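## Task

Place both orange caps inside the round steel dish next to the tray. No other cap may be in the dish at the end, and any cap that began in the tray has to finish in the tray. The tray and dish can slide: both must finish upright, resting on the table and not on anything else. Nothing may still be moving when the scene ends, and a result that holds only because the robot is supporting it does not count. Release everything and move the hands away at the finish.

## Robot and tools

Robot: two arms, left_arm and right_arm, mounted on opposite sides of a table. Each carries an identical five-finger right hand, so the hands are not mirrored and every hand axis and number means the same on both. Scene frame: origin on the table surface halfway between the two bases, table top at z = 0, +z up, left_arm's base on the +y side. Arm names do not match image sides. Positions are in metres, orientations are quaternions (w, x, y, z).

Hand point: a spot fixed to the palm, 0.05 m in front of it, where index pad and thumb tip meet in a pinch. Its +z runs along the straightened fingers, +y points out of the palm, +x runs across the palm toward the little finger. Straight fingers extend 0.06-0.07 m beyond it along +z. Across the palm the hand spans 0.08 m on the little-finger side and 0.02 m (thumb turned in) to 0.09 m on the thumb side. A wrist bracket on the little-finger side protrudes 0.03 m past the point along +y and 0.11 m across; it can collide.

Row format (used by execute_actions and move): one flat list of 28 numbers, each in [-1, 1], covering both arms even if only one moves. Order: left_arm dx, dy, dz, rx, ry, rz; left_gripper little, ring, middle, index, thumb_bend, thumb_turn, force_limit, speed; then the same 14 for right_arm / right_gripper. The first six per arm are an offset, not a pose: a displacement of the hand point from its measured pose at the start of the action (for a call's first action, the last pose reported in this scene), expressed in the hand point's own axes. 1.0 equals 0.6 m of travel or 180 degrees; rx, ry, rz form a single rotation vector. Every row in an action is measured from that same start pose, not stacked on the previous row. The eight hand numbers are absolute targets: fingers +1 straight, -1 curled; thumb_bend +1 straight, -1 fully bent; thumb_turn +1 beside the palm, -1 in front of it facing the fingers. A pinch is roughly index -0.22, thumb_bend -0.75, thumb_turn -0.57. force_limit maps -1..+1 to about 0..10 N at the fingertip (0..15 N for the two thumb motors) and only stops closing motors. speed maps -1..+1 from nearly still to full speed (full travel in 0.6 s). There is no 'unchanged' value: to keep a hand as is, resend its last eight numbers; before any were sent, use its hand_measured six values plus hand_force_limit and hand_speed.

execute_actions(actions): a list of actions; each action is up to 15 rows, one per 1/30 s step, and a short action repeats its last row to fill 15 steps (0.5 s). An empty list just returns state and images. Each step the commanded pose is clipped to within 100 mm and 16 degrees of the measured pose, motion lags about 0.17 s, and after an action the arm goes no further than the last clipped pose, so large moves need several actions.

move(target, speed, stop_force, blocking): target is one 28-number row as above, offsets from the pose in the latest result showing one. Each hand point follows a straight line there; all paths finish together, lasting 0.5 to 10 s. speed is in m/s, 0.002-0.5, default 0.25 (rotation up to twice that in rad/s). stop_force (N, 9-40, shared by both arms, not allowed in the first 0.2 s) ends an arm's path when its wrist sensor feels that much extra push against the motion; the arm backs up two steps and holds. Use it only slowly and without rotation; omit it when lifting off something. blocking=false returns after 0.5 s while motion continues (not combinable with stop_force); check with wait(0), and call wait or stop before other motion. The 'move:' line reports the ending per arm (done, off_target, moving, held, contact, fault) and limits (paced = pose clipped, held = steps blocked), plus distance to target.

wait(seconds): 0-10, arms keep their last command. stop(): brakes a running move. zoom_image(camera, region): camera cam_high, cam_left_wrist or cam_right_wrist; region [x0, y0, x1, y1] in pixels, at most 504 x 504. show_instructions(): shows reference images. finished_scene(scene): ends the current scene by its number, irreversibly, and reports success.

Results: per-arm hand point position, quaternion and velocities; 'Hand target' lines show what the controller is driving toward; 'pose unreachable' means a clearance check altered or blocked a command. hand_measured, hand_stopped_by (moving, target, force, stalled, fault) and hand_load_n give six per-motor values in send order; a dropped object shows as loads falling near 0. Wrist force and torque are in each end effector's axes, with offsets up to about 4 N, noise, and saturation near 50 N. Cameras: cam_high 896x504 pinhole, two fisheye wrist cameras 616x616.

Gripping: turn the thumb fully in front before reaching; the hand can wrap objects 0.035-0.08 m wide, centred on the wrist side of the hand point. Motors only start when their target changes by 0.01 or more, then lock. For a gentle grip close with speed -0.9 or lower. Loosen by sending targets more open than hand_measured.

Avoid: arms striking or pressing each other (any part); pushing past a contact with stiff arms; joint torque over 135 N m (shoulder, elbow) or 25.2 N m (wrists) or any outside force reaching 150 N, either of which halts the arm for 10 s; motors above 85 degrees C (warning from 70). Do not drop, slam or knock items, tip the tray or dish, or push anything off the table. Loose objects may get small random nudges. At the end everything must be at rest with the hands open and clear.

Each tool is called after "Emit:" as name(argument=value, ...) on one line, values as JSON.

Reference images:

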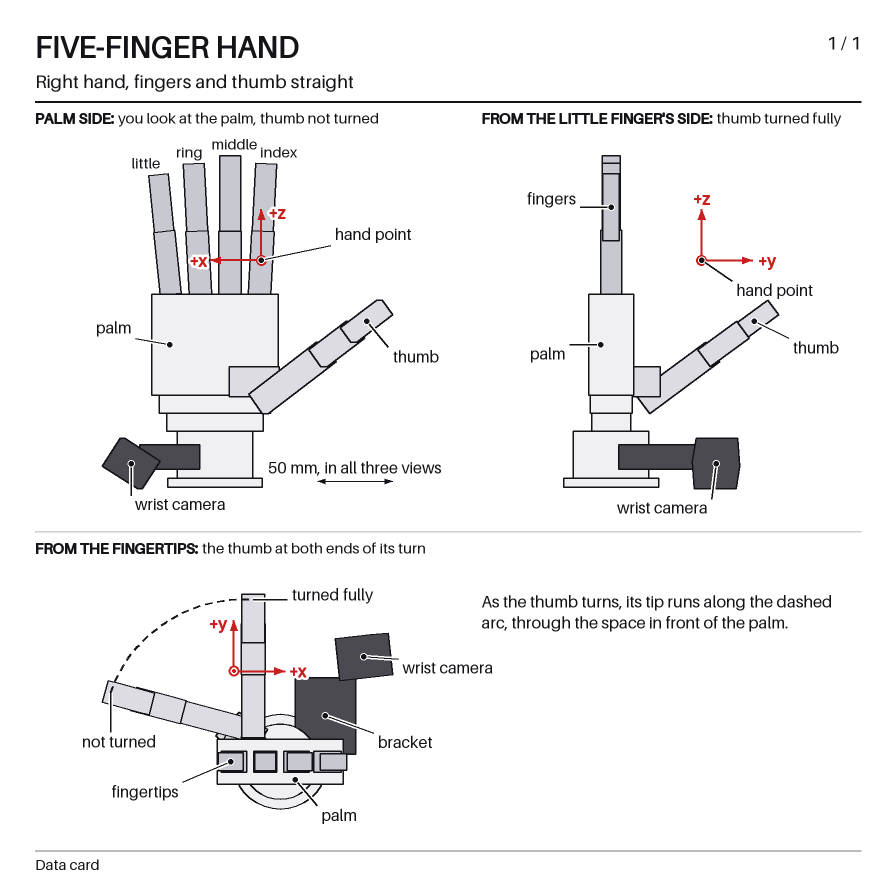

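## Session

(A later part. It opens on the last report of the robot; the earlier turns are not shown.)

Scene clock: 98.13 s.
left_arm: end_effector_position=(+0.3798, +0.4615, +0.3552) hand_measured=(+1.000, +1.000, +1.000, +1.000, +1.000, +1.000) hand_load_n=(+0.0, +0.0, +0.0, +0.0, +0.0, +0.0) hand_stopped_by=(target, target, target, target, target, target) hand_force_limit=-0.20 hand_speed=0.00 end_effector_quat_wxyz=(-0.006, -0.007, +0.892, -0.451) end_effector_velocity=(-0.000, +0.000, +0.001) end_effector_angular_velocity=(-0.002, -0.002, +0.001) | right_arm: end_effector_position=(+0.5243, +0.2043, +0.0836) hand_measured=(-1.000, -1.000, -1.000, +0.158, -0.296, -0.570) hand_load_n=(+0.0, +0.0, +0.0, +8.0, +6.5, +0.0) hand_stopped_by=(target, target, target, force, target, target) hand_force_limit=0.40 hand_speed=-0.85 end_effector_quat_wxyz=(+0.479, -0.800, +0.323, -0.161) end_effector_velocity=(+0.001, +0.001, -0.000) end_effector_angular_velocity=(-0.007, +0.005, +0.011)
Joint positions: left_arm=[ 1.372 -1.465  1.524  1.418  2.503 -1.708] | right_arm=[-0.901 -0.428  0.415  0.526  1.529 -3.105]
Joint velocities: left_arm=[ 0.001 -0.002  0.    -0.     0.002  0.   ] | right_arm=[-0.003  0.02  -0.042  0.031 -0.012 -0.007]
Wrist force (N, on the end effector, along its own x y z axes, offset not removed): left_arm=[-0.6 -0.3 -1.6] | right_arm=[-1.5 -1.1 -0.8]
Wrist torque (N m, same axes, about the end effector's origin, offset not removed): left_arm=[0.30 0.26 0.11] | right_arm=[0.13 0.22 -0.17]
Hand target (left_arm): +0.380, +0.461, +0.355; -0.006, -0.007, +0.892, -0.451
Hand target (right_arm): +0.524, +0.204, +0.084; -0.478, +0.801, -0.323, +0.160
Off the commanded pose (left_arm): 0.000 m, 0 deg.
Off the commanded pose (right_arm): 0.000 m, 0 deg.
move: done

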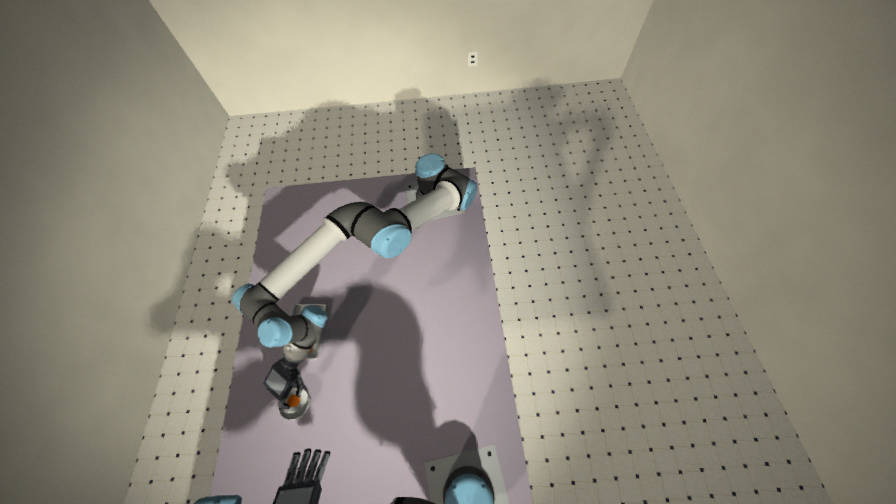

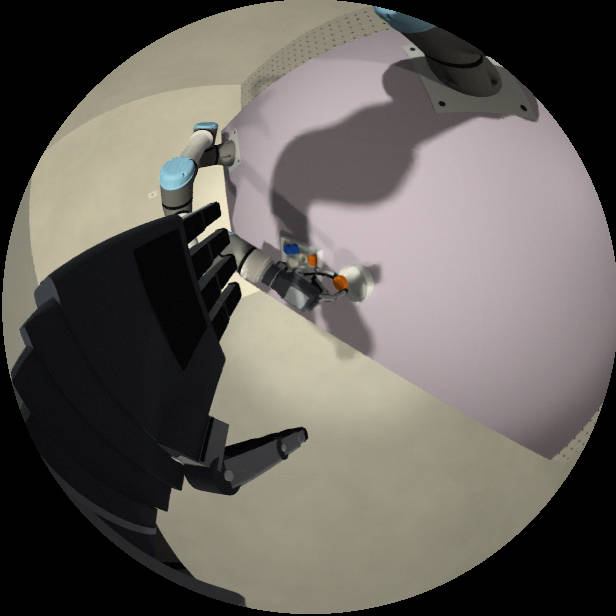

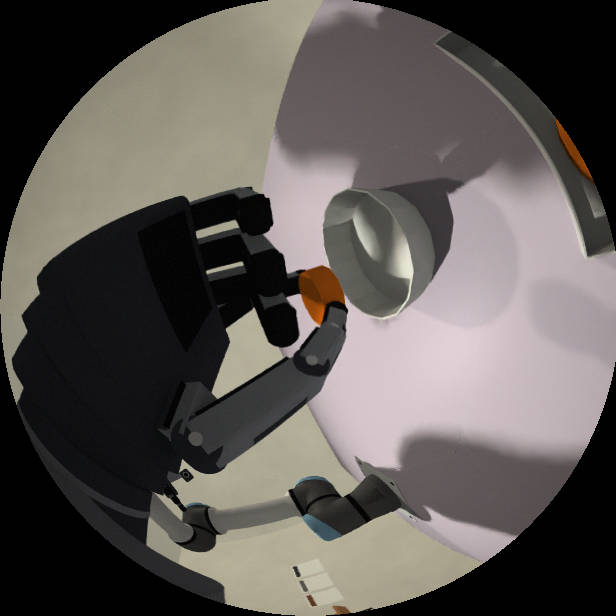

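Emit:
move(target=[0,0,0,0,0,0,1,1,1,1,1,1,-0.2,0,0.018,0.048,0.044,0,0,0,-1,-1,-1,-0.4,-0.3,-0.57,0.4,-0.85], speed=0.03)

Emit:
zoom_image(camera="cam_left_wrist", region=[260,200,420,340])

Scene clock: 104.67 s.
left_arm: end_effector_position=(+0.3798, +0.4615, +0.3552) hand_measured=(+1.000, +1.000, +1.000, +1.000, +1.000, +1.000) hand_load_n=(+0.0, +0.0, +0.0, +0.0, +0.0, +0.0) hand_stopped_by=(target, target, target, target, target, target) hand_force_limit=-0.20 hand_speed=0.00 end_effector_quat_wxyz=(-0.006, -0.007, +0.892, -0.451) end_effector_velocity=(-0.000, +0.001, -0.000) end_effector_angular_velocity=(+0.001, +0.001, +0.002) | right_arm: end_effector_position=(+0.5367, +0.2049, +0.0452) hand_measured=(-1.000, -1.000, -1.000, +0.158, -0.296, -0.570) hand_load_n=(+0.0, +0.0, +0.0, +8.0, +6.5, +0.0) hand_stopped_by=(target, target, target, force, target, target) hand_force_limit=0.40 hand_speed=-0.85 end_effector_quat_wxyz=(+0.479, -0.800, +0.323, -0.161) end_effector_velocity=(+0.001, +0.001, -0.001) end_effector_angular_velocity=(+0.001, -0.001, +0.000)
Joint positions: left_arm=[ 1.372 -1.465  1.524  1.418  2.503 -1.708] | right_arm=[-0.913 -0.381  0.42   0.474  1.519 -3.11 ]
Joint velocities: left_arm=[ 0.001 -0.     0.    -0.    -0.001 -0.002] | right_arm=[-0.     0.003 -0.003 -0.002 -0.    -0.   ]
Wrist force (N, on the end effector, along its own x y z axes, offset not removed): left_arm=[0.4 1.2 -1.4] | right_arm=[-0.1 -1.3 2.3]
Wrist torque (N m, same axes, about the end effector's origin, offset not removed): left_arm=[0.48 0.06 0.17] | right_arm=[-0.20 0.09 0.13]
Hand target (left_arm): +0.380, +0.461, +0.355; -0.006, -0.007, +0.892, -0.451
Hand target (right_arm): +0.537, +0.205, +0.045; -0.479, +0.800, -0.323, +0.161
Off the commanded pose (left_arm): 0.000 m, 0 deg.
Off the commanded pose (right_arm): 0.000 m, 0 deg.
move: done

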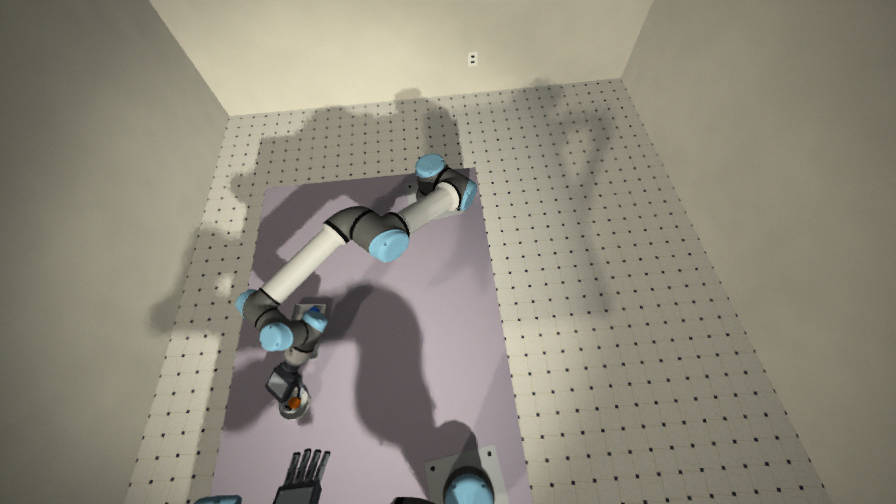

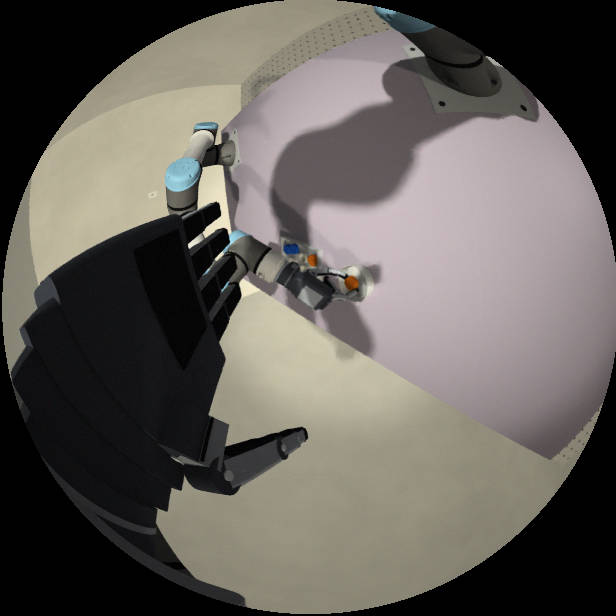

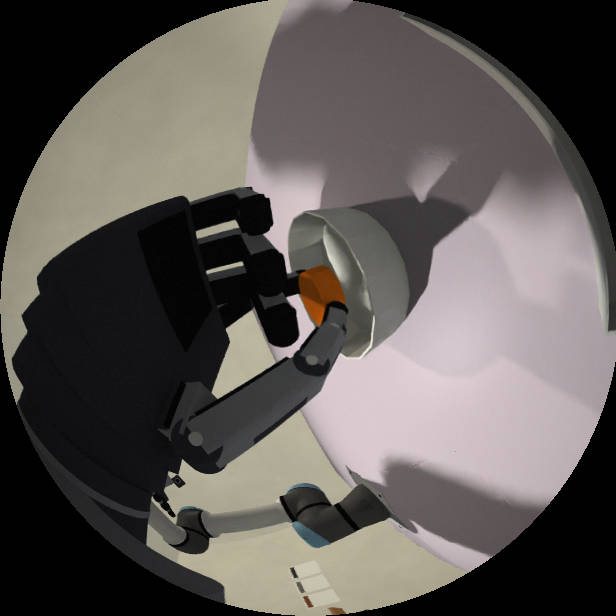

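Region (260, 200, 420, 340) of cam_left_wrist's 616x616 image, scaled by 3.150, with more detail than that image has; it fills the top 441 rows of this view, and the rest is white.

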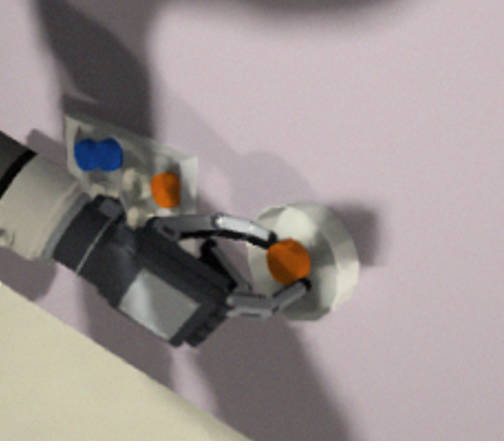

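Emit:
move(target=[0,0,0,0,0,0,1,1,1,1,1,1,-0.2,0,0,0.014,0.018,0,0,0,-1,-1,-1,-0.4,-0.3,-0.57,0.4,-0.85], speed=0.02)

Emit:
move(target=[0,0,0,0,0,0,1,1,1,1,1,1,-0.2,0,0,0,0,0,0,0,-1,-1,-1,0.28,-0.3,-0.57,0.4,-0.7])

Emit:
move(target=[0,0,0,0,0,0,1,1,1,1,1,1,-0.2,0,0,-0.072,-0.051,0,0,0,-1,-1,-1,0.28,-0.3,-0.57,0.4,-0.7], speed=0.08)

Emit:
move(target=[0,0.2,0.2,0,0,0,1,1,1,1,1,1,-0.2,0,0.165,0.147,-0.21,0.02,0.122,0.068,-1,-1,-1,0.28,-0.3,-0.57,0.4,-0.7], speed=0.15)

Emit:
zoom_image(camera="cam_left_wrist", region=[230,200,390,340])

Emit:
zoom_image(camera="cam_high", region=[260,300,350,380])

Scene clock: 120.47 s.
left_arm: end_effector_position=(+0.3798, +0.4615, +0.3552) hand_measured=(+1.000, +1.000, +1.000, +1.000, +1.000, +1.000) hand_load_n=(+0.0, +0.0, +0.0, +0.0, +0.0, +0.0) hand_stopped_by=(target, target, target, target, target, target) hand_force_limit=-0.20 hand_speed=0.00 end_effector_quat_wxyz=(-0.006, -0.007, +0.892, -0.451) end_effector_velocity=(-0.000, -0.000, +0.001) end_effector_angular_velocity=(-0.002, -0.000, +0.000) | right_arm: end_effector_position=(+0.5397, +0.2092, +0.0328) hand_measured=(-1.000, -1.000, -1.000, +0.158, -0.296, -0.570) hand_load_n=(+0.0, +0.0, +0.0, +8.0, +6.5, +0.0) hand_stopped_by=(target, target, target, force, target, target) hand_force_limit=0.40 hand_speed=-0.85 end_effector_quat_wxyz=(+0.479, -0.800, +0.323, -0.161) end_effector_velocity=(+0.001, +0.001, -0.001) end_effector_angular_velocity=(+0.001, -0.001, +0.000)
Joint positions: left_arm=[ 1.372 -1.465  1.524  1.418  2.503 -1.708] | right_arm=[-0.912 -0.347  0.382  0.478  1.52  -3.11 ]
Joint velocities: left_arm=[-0.    -0.001 -0.    -0.     0.002 -0.001] | right_arm=[ 0.     0.007 -0.012  0.003  0.    -0.   ]
Wrist force (N, on the end effector, along its own x y z axes, offset not removed): left_arm=[0.0 1.0 -1.0] | right_arm=[0.7 0.6 0.5]
Wrist torque (N m, same axes, about the end effector's origin, offset not removed): left_arm=[0.43 0.09 0.18] | right_arm=[0.29 0.03 -0.10]
Hand target (left_arm): +0.380, +0.461, +0.355; -0.006, -0.007, +0.892, -0.451
Hand target (right_arm): +0.540, +0.209, +0.033; -0.479, +0.800, -0.323, +0.161
Off the commanded pose (left_arm): 0.000 m, 0 deg.
Off the commanded pose (right_arm): 0.000 m, 0 deg.
move: done

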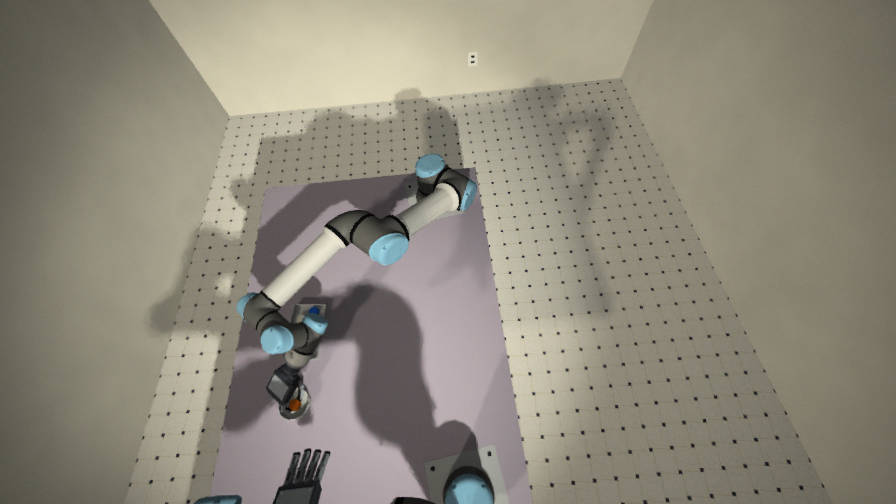

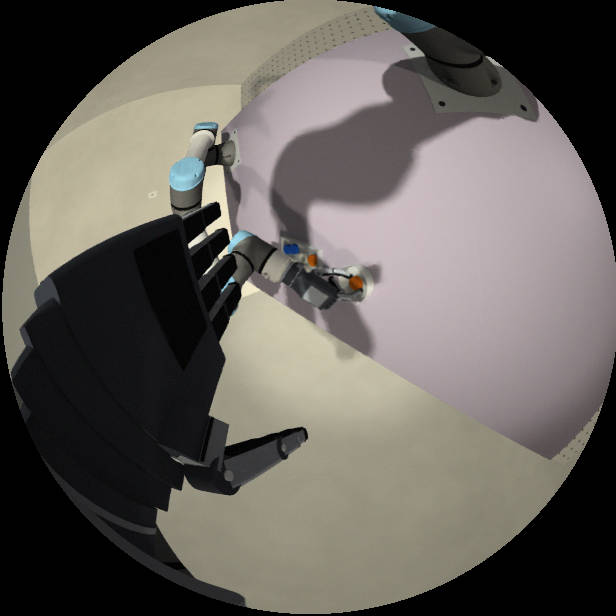

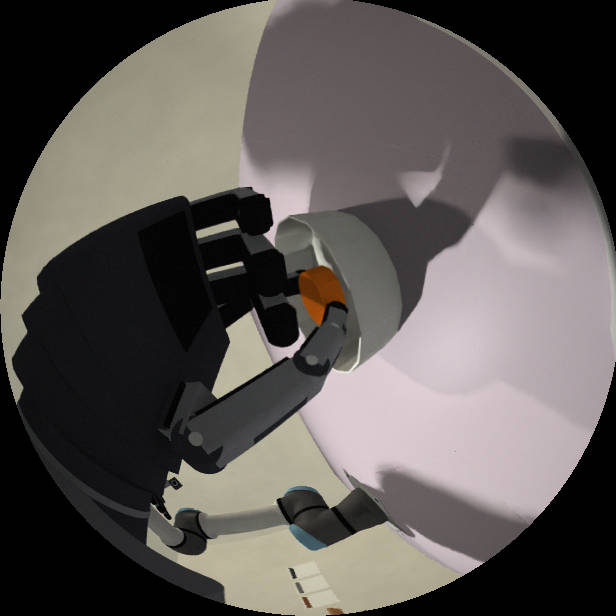

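Scene clock: 121.00 s.
left_arm: end_effector_position=(+0.3798, +0.4615, +0.3552) hand_measured=(+1.000, +1.000, +1.000, +1.000, +1.000, +1.000) hand_load_n=(+0.0, +0.0, +0.0, +0.0, +0.0, +0.0) hand_stopped_by=(target, target, target, target, target, target) hand_force_limit=-0.20 hand_speed=0.00 end_effector_quat_wxyz=(-0.006, -0.007, +0.892, -0.451) end_effector_velocity=(-0.000, -0.000, +0.000) end_effector_angular_velocity=(-0.001, -0.000, -0.000) | right_arm: end_effector_position=(+0.5397, +0.2092, +0.0327) hand_measured=(-1.000, -1.000, -1.000, +0.280, -0.300, -0.570) hand_load_n=(+0.0, +0.0, +0.0, +0.0, +0.0, +0.0) hand_stopped_by=(target, target, target, target, target, target) hand_force_limit=0.40 hand_speed=-0.70 end_effector_quat_wxyz=(+0.479, -0.800, +0.323, -0.161) end_effector_velocity=(+0.000, -0.000, +0.001) end_effector_angular_velocity=(+0.000, +0.000, -0.000)
Joint positions: left_arm=[ 1.372 -1.465  1.524  1.418  2.503 -1.708] | right_arm=[-0.912 -0.347  0.382  0.478  1.52  -3.11 ]
Joint velocities: left_arm=[ 0.    -0.001  0.001 -0.     0.001  0.001] | right_arm=[-0.    -0.001  0.     0.001 -0.     0.   ]
Wrist force (N, on the end effector, along its own x y z axes, offset not removed): left_arm=[-0.3 0.8 -2.3] | right_arm=[-2.0 3.7 -0.6]
Wrist torque (N m, same axes, about the end effector's origin, offset not removed): left_arm=[0.44 0.23 0.11] | right_arm=[0.73 0.47 -0.09]
Hand target (left_arm): +0.380, +0.461, +0.355; -0.006, -0.007, +0.892, -0.451
Hand target (right_arm): +0.540, +0.209, +0.033; -0.479, +0.800, -0.323, +0.161
Off the commanded pose (left_arm): 0.000 m, 0 deg.
Off the commanded pose (right_arm): 0.000 m, 0 deg.
move: done

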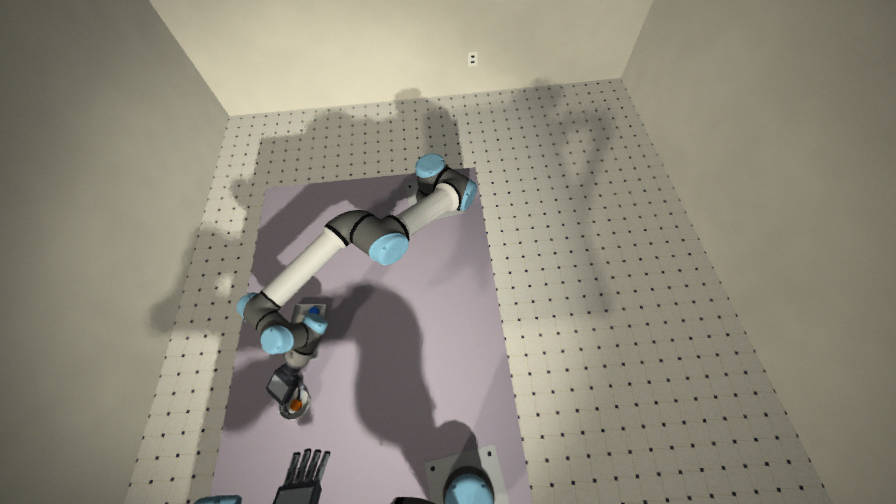

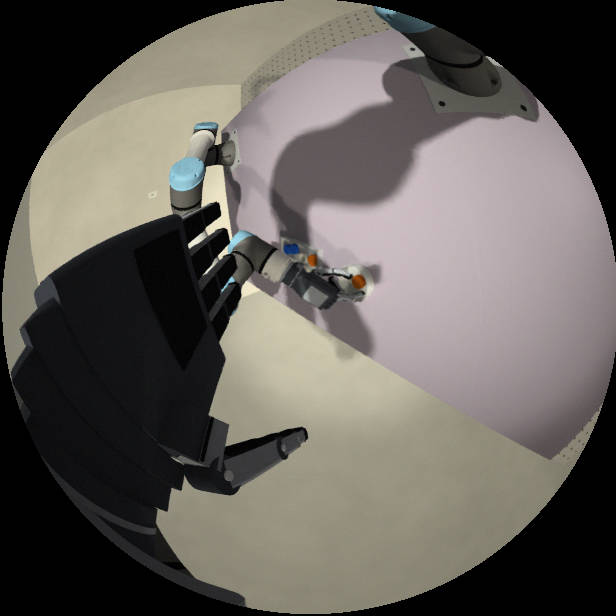

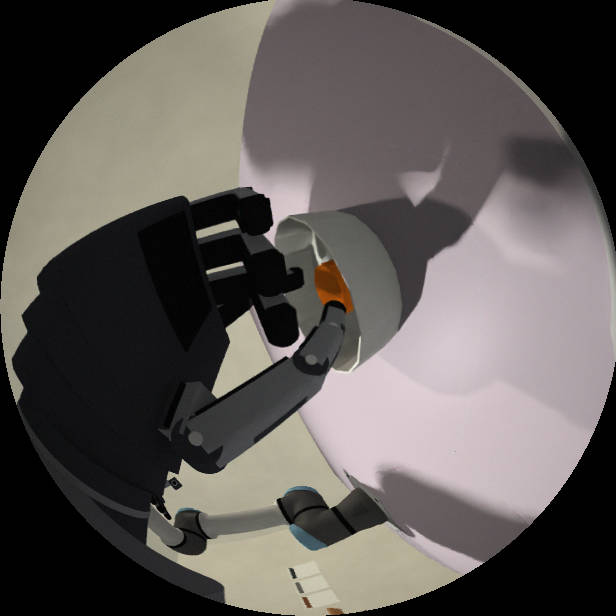

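Scene clock: 122.13 s.
left_arm: end_effector_position=(+0.3798, +0.4615, +0.3552) hand_measured=(+1.000, +1.000, +1.000, +1.000, +1.000, +1.000) hand_load_n=(+0.0, +0.0, +0.0, +0.0, +0.0, +0.0) hand_stopped_by=(target, target, target, target, target, target) hand_force_limit=-0.20 hand_speed=0.00 end_effector_quat_wxyz=(-0.006, -0.007, +0.892, -0.451) end_effector_velocity=(+0.000, -0.001, -0.000) end_effector_angular_velocity=(+0.000, -0.002, -0.004) | right_arm: end_effector_position=(+0.5381, +0.2033, +0.0851) hand_measured=(-1.000, -1.000, -1.000, +0.280, -0.300, -0.570) hand_load_n=(+0.0, +0.0, +0.0, +0.0, +0.0, +0.0) hand_stopped_by=(target, target, target, target, target, target) hand_force_limit=0.40 hand_speed=-0.70 end_effector_quat_wxyz=(+0.479, -0.800, +0.323, -0.161) end_effector_velocity=(+0.000, +0.000, +0.004) end_effector_angular_velocity=(+0.001, -0.001, +0.000)
Joint positions: left_arm=[ 1.372 -1.465  1.524  1.418  2.503 -1.708] | right_arm=[-0.916 -0.383  0.321  0.575  1.517 -3.112]
Joint velocities: left_arm=[-0.002  0.001  0.     0.    -0.     0.003] | right_arm=[-0.    -0.    -0.009  0.007 -0.    -0.   ]
Wrist force (N, on the end effector, along its own x y z axes, offset not removed): left_arm=[-0.1 0.4 -1.1] | right_arm=[3.2 1.3 -1.0]
Wrist torque (N m, same axes, about the end effector's origin, offset not removed): left_arm=[0.37 0.18 0.17] | right_arm=[0.42 -0.40 0.27]
Hand target (left_arm): +0.380, +0.461, +0.355; -0.006, -0.007, +0.892, -0.451
Hand target (right_arm): +0.538, +0.203, +0.085; -0.479, +0.800, -0.323, +0.161
Off the commanded pose (left_arm): 0.000 m, 0 deg.
Off the commanded pose (right_arm): 0.000 m, 0 deg.
move: done

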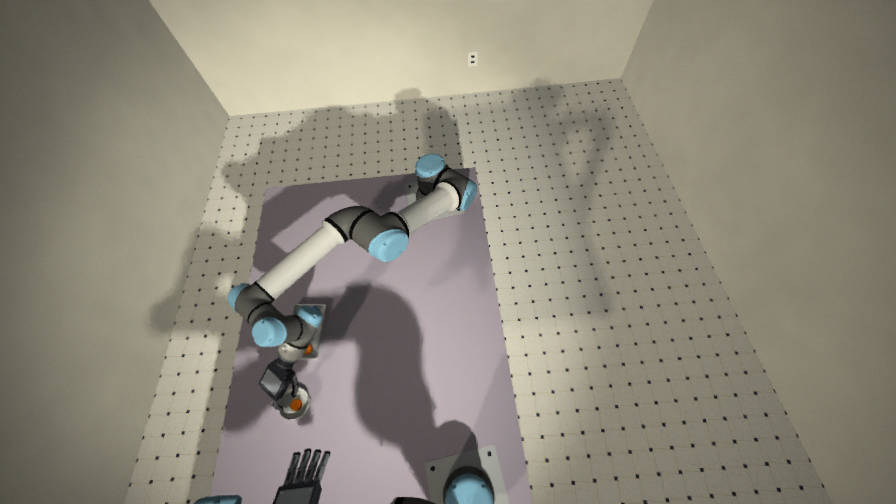

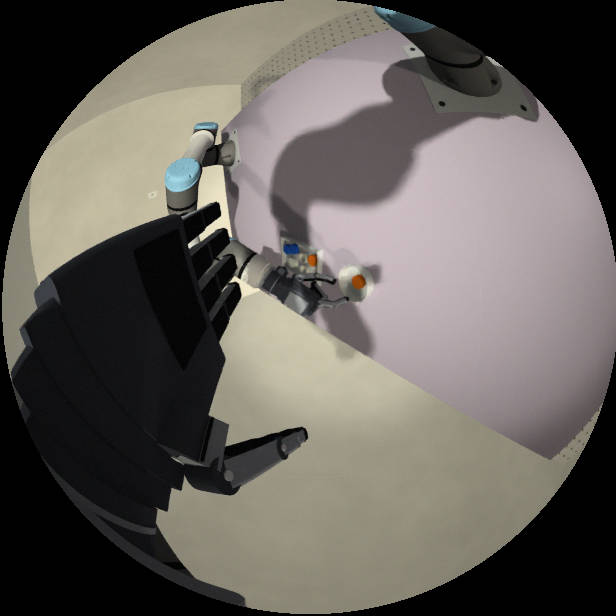

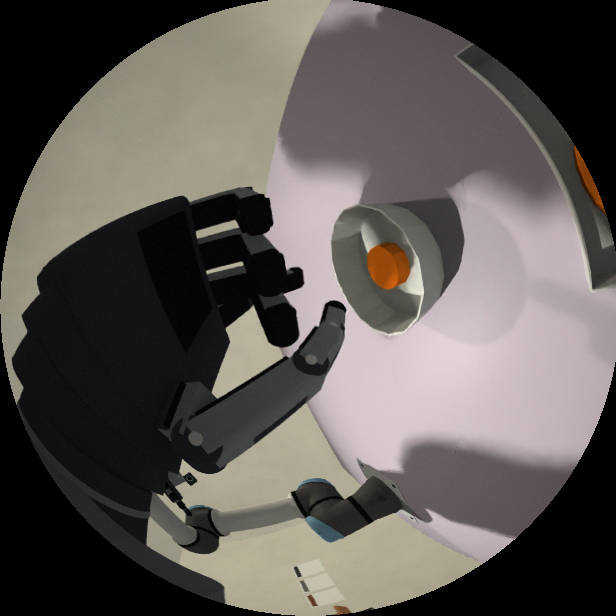

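Scene clock: 124.17 s.
left_arm: end_effector_position=(+0.3773, +0.4362, +0.1877) hand_measured=(+1.000, +1.000, +1.000, +1.000, +1.000, +1.000) hand_load_n=(+0.0, +0.0, +0.0, +0.0, +0.0, +0.0) hand_stopped_by=(target, target, target, target, target, target) hand_force_limit=-0.20 hand_speed=0.00 end_effector_quat_wxyz=(-0.006, -0.007, +0.892, -0.451) end_effector_velocity=(+0.000, -0.001, -0.003) end_effector_angular_velocity=(+0.000, +0.001, +0.001) | right_arm: end_effector_position=(+0.5080, +0.0245, +0.0650) hand_measured=(-1.000, -1.000, -1.000, +0.280, -0.300, -0.570) hand_load_n=(+0.0, +0.0, +0.0, +0.0, +0.0, +0.0) hand_stopped_by=(target, target, target, target, target, target) hand_force_limit=0.40 hand_speed=-0.70 end_effector_quat_wxyz=(+0.447, -0.701, +0.486, -0.268) end_effector_velocity=(-0.000, -0.002, +0.000) end_effector_angular_velocity=(+0.002, -0.003, -0.006)
Joint positions: left_arm=[ 1.296 -1.393  1.86   0.91   2.492 -1.834] | right_arm=[-0.945 -0.88   1.334  0.045  1.878 -2.912]
Joint velocities: left_arm=[-0.002  0.003  0.004 -0.01  -0.    -0.005] | right_arm=[-0.001 -0.005  0.01  -0.008  0.004  0.002]
Wrist force (N, on the end effector, along its own x y z axes, offset not removed): left_arm=[-0.2 -0.4 -3.8] | right_arm=[-2.2 0.0 0.2]
Wrist torque (N m, same axes, about the end effector's origin, offset not removed): left_arm=[0.34 0.23 0.12] | right_arm=[0.23 0.42 -0.13]
Hand target (left_arm): +0.377, +0.436, +0.187; -0.006, -0.007, +0.892, -0.451
Hand target (right_arm): +0.508, +0.024, +0.065; -0.447, +0.701, -0.486, +0.268
Off the commanded pose (left_arm): 0.000 m, 0 deg.
Off the commanded pose (right_arm): 0.001 m, 0 deg.
move: done

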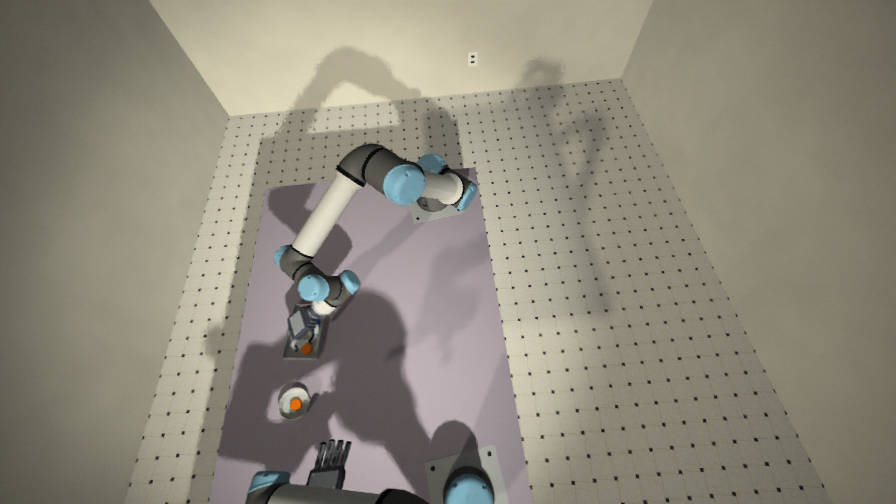

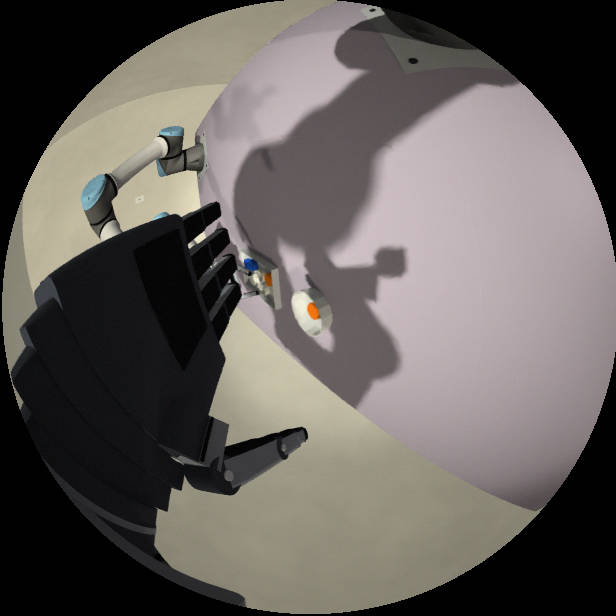

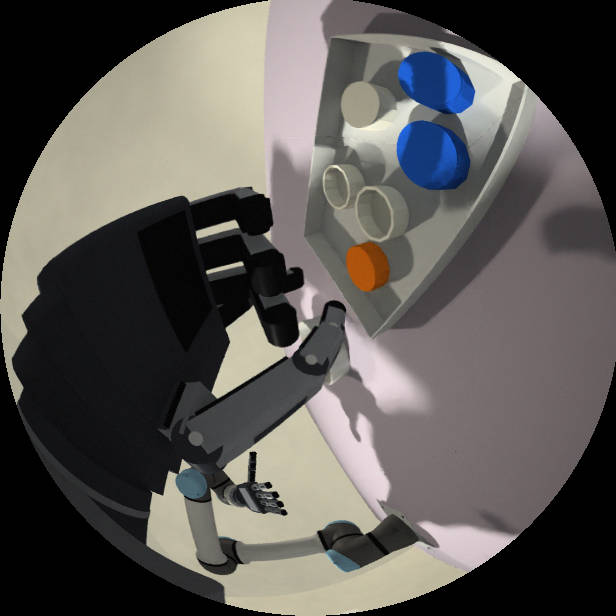

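Region (230, 200, 390, 340) of cam_left_wrist's 616x616 image, scaled by 3.150, with more detail than that image has; it fills the top 441 rows of this view, and the rest is white.

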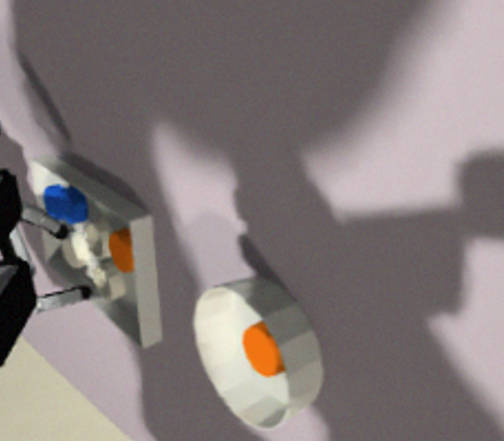

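Region (260, 300, 350, 380) of cam_high's 896x504 image, scaled by 5.600, with more detail than that image has.

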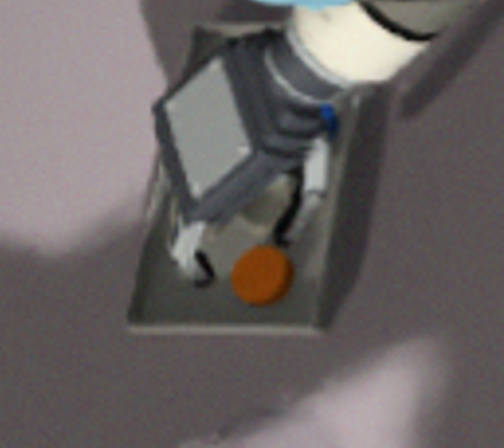

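Close. Lower 2.5 cm with slight shift.

Emit:
move(target=[0,-0.1,0,0,0,0,1,1,1,1,1,1,-0.2,0,0.006,0.035,0.023,0,0,0,-1,-1,-1,0.28,-0.3,-0.57,0.4,-0.85], speed=0.06)

Emit:
zoom_image(camera="cam_left_wrist", region=[230,230,330,330])

Emit:
zoom_image(camera="cam_high", region=[260,300,350,380])

Scene clock: 129.97 s.
left_arm: end_effector_position=(+0.3783, +0.4008, +0.2357) hand_measured=(+1.000, +1.000, +1.000, +1.000, +1.000, +1.000) hand_load_n=(+0.0, +0.0, +0.0, +0.0, +0.0, +0.0) hand_stopped_by=(target, target, target, target, target, target) hand_force_limit=-0.20 hand_speed=0.00 end_effector_quat_wxyz=(-0.006, -0.007, +0.892, -0.451) end_effector_velocity=(+0.000, -0.002, +0.001) end_effector_angular_velocity=(+0.000, +0.001, +0.001) | right_arm: end_effector_position=(+0.5113, +0.0236, +0.0400) hand_measured=(-1.000, -1.000, -1.000, +0.280, -0.300, -0.570) hand_load_n=(+0.0, +0.0, +0.0, +0.0, +0.0, +0.0) hand_stopped_by=(target, target, target, target, target, target) hand_force_limit=0.40 hand_speed=-0.85 end_effector_quat_wxyz=(+0.447, -0.701, +0.486, -0.268) end_effector_velocity=(+0.001, +0.001, -0.000) end_effector_angular_velocity=(+0.002, -0.002, -0.000)
Joint positions: left_arm=[ 1.189 -1.47   1.782  0.933  2.465 -2.   ] | right_arm=[-0.95  -0.85   1.352 -0.004  1.873 -2.915]
Joint velocities: left_arm=[-0.004 -0.001 -0.003 -0.    -0.002 -0.008] | right_arm=[-0.     0.001 -0.001 -0.003 -0.    -0.   ]
Wrist force (N, on the end effector, along its own x y z axes, offset not removed): left_arm=[-2.0 1.0 -2.2] | right_arm=[0.2 4.5 3.2]
Wrist torque (N m, same axes, about the end effector's origin, offset not removed): left_arm=[0.42 0.45 -0.01] | right_arm=[0.67 -0.22 0.25]
Hand target (left_arm): +0.378, +0.401, +0.236; -0.006, -0.007, +0.892, -0.451
Hand target (right_arm): +0.511, +0.024, +0.040; -0.447, +0.701, -0.486, +0.268
Off the commanded pose (left_arm): 0.000 m, 0 deg.
Off the commanded pose (right_arm): 0.000 m, 0 deg.
move: done

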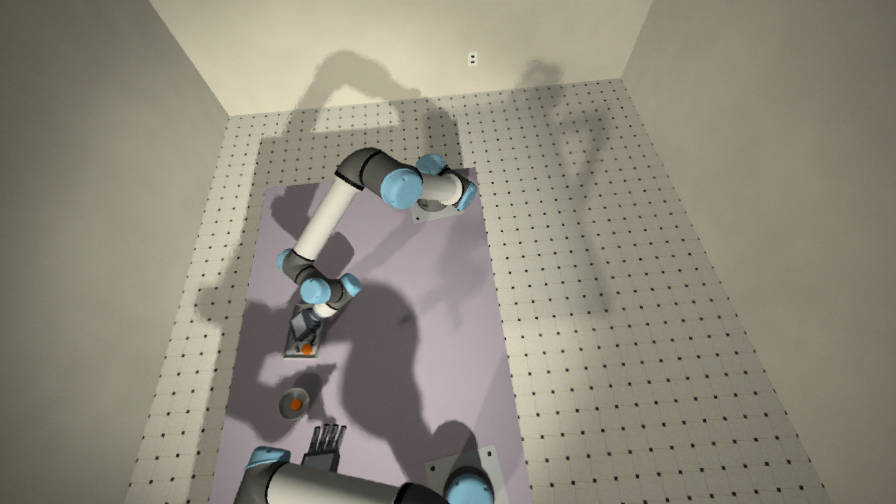

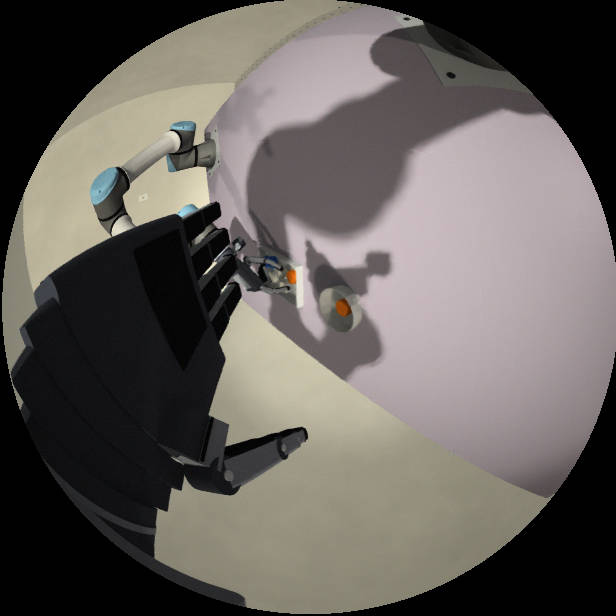

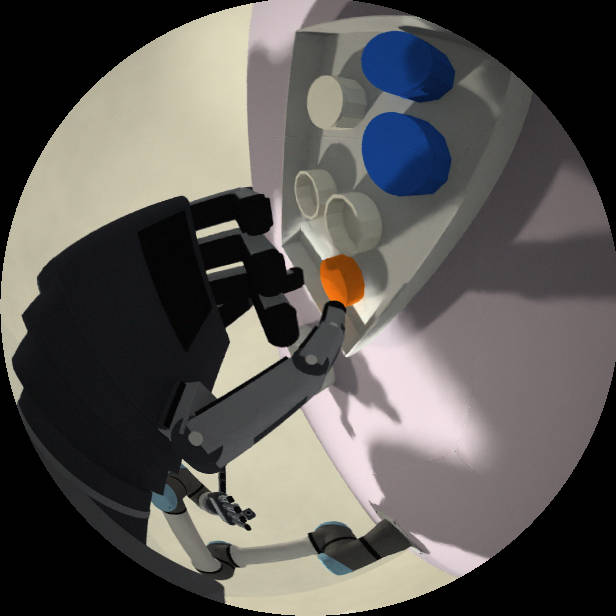

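Region (230, 230, 330, 330) of cam_left_wrist's 616x616 image, scaled by 5.040, with more detail than that image has.

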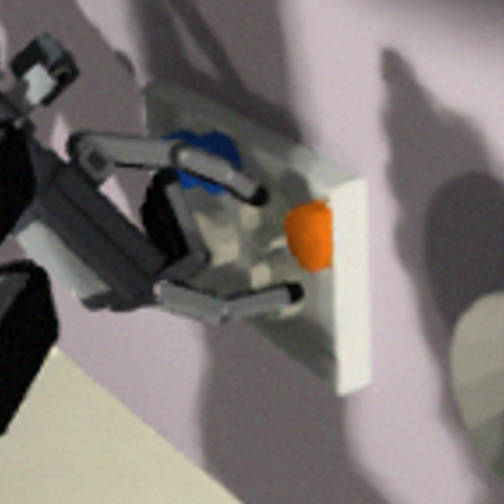

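Region (260, 300, 350, 380) of cam_high's 896x504 image, scaled by 5.600, with more detail than that image has.

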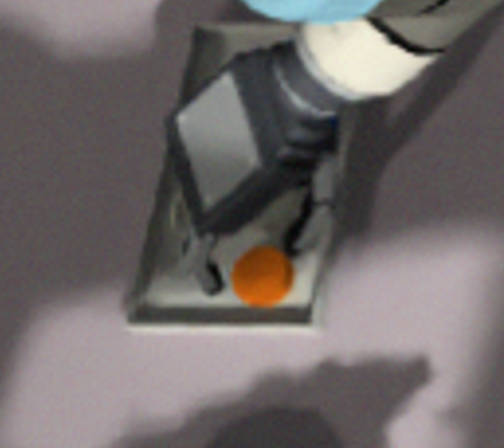

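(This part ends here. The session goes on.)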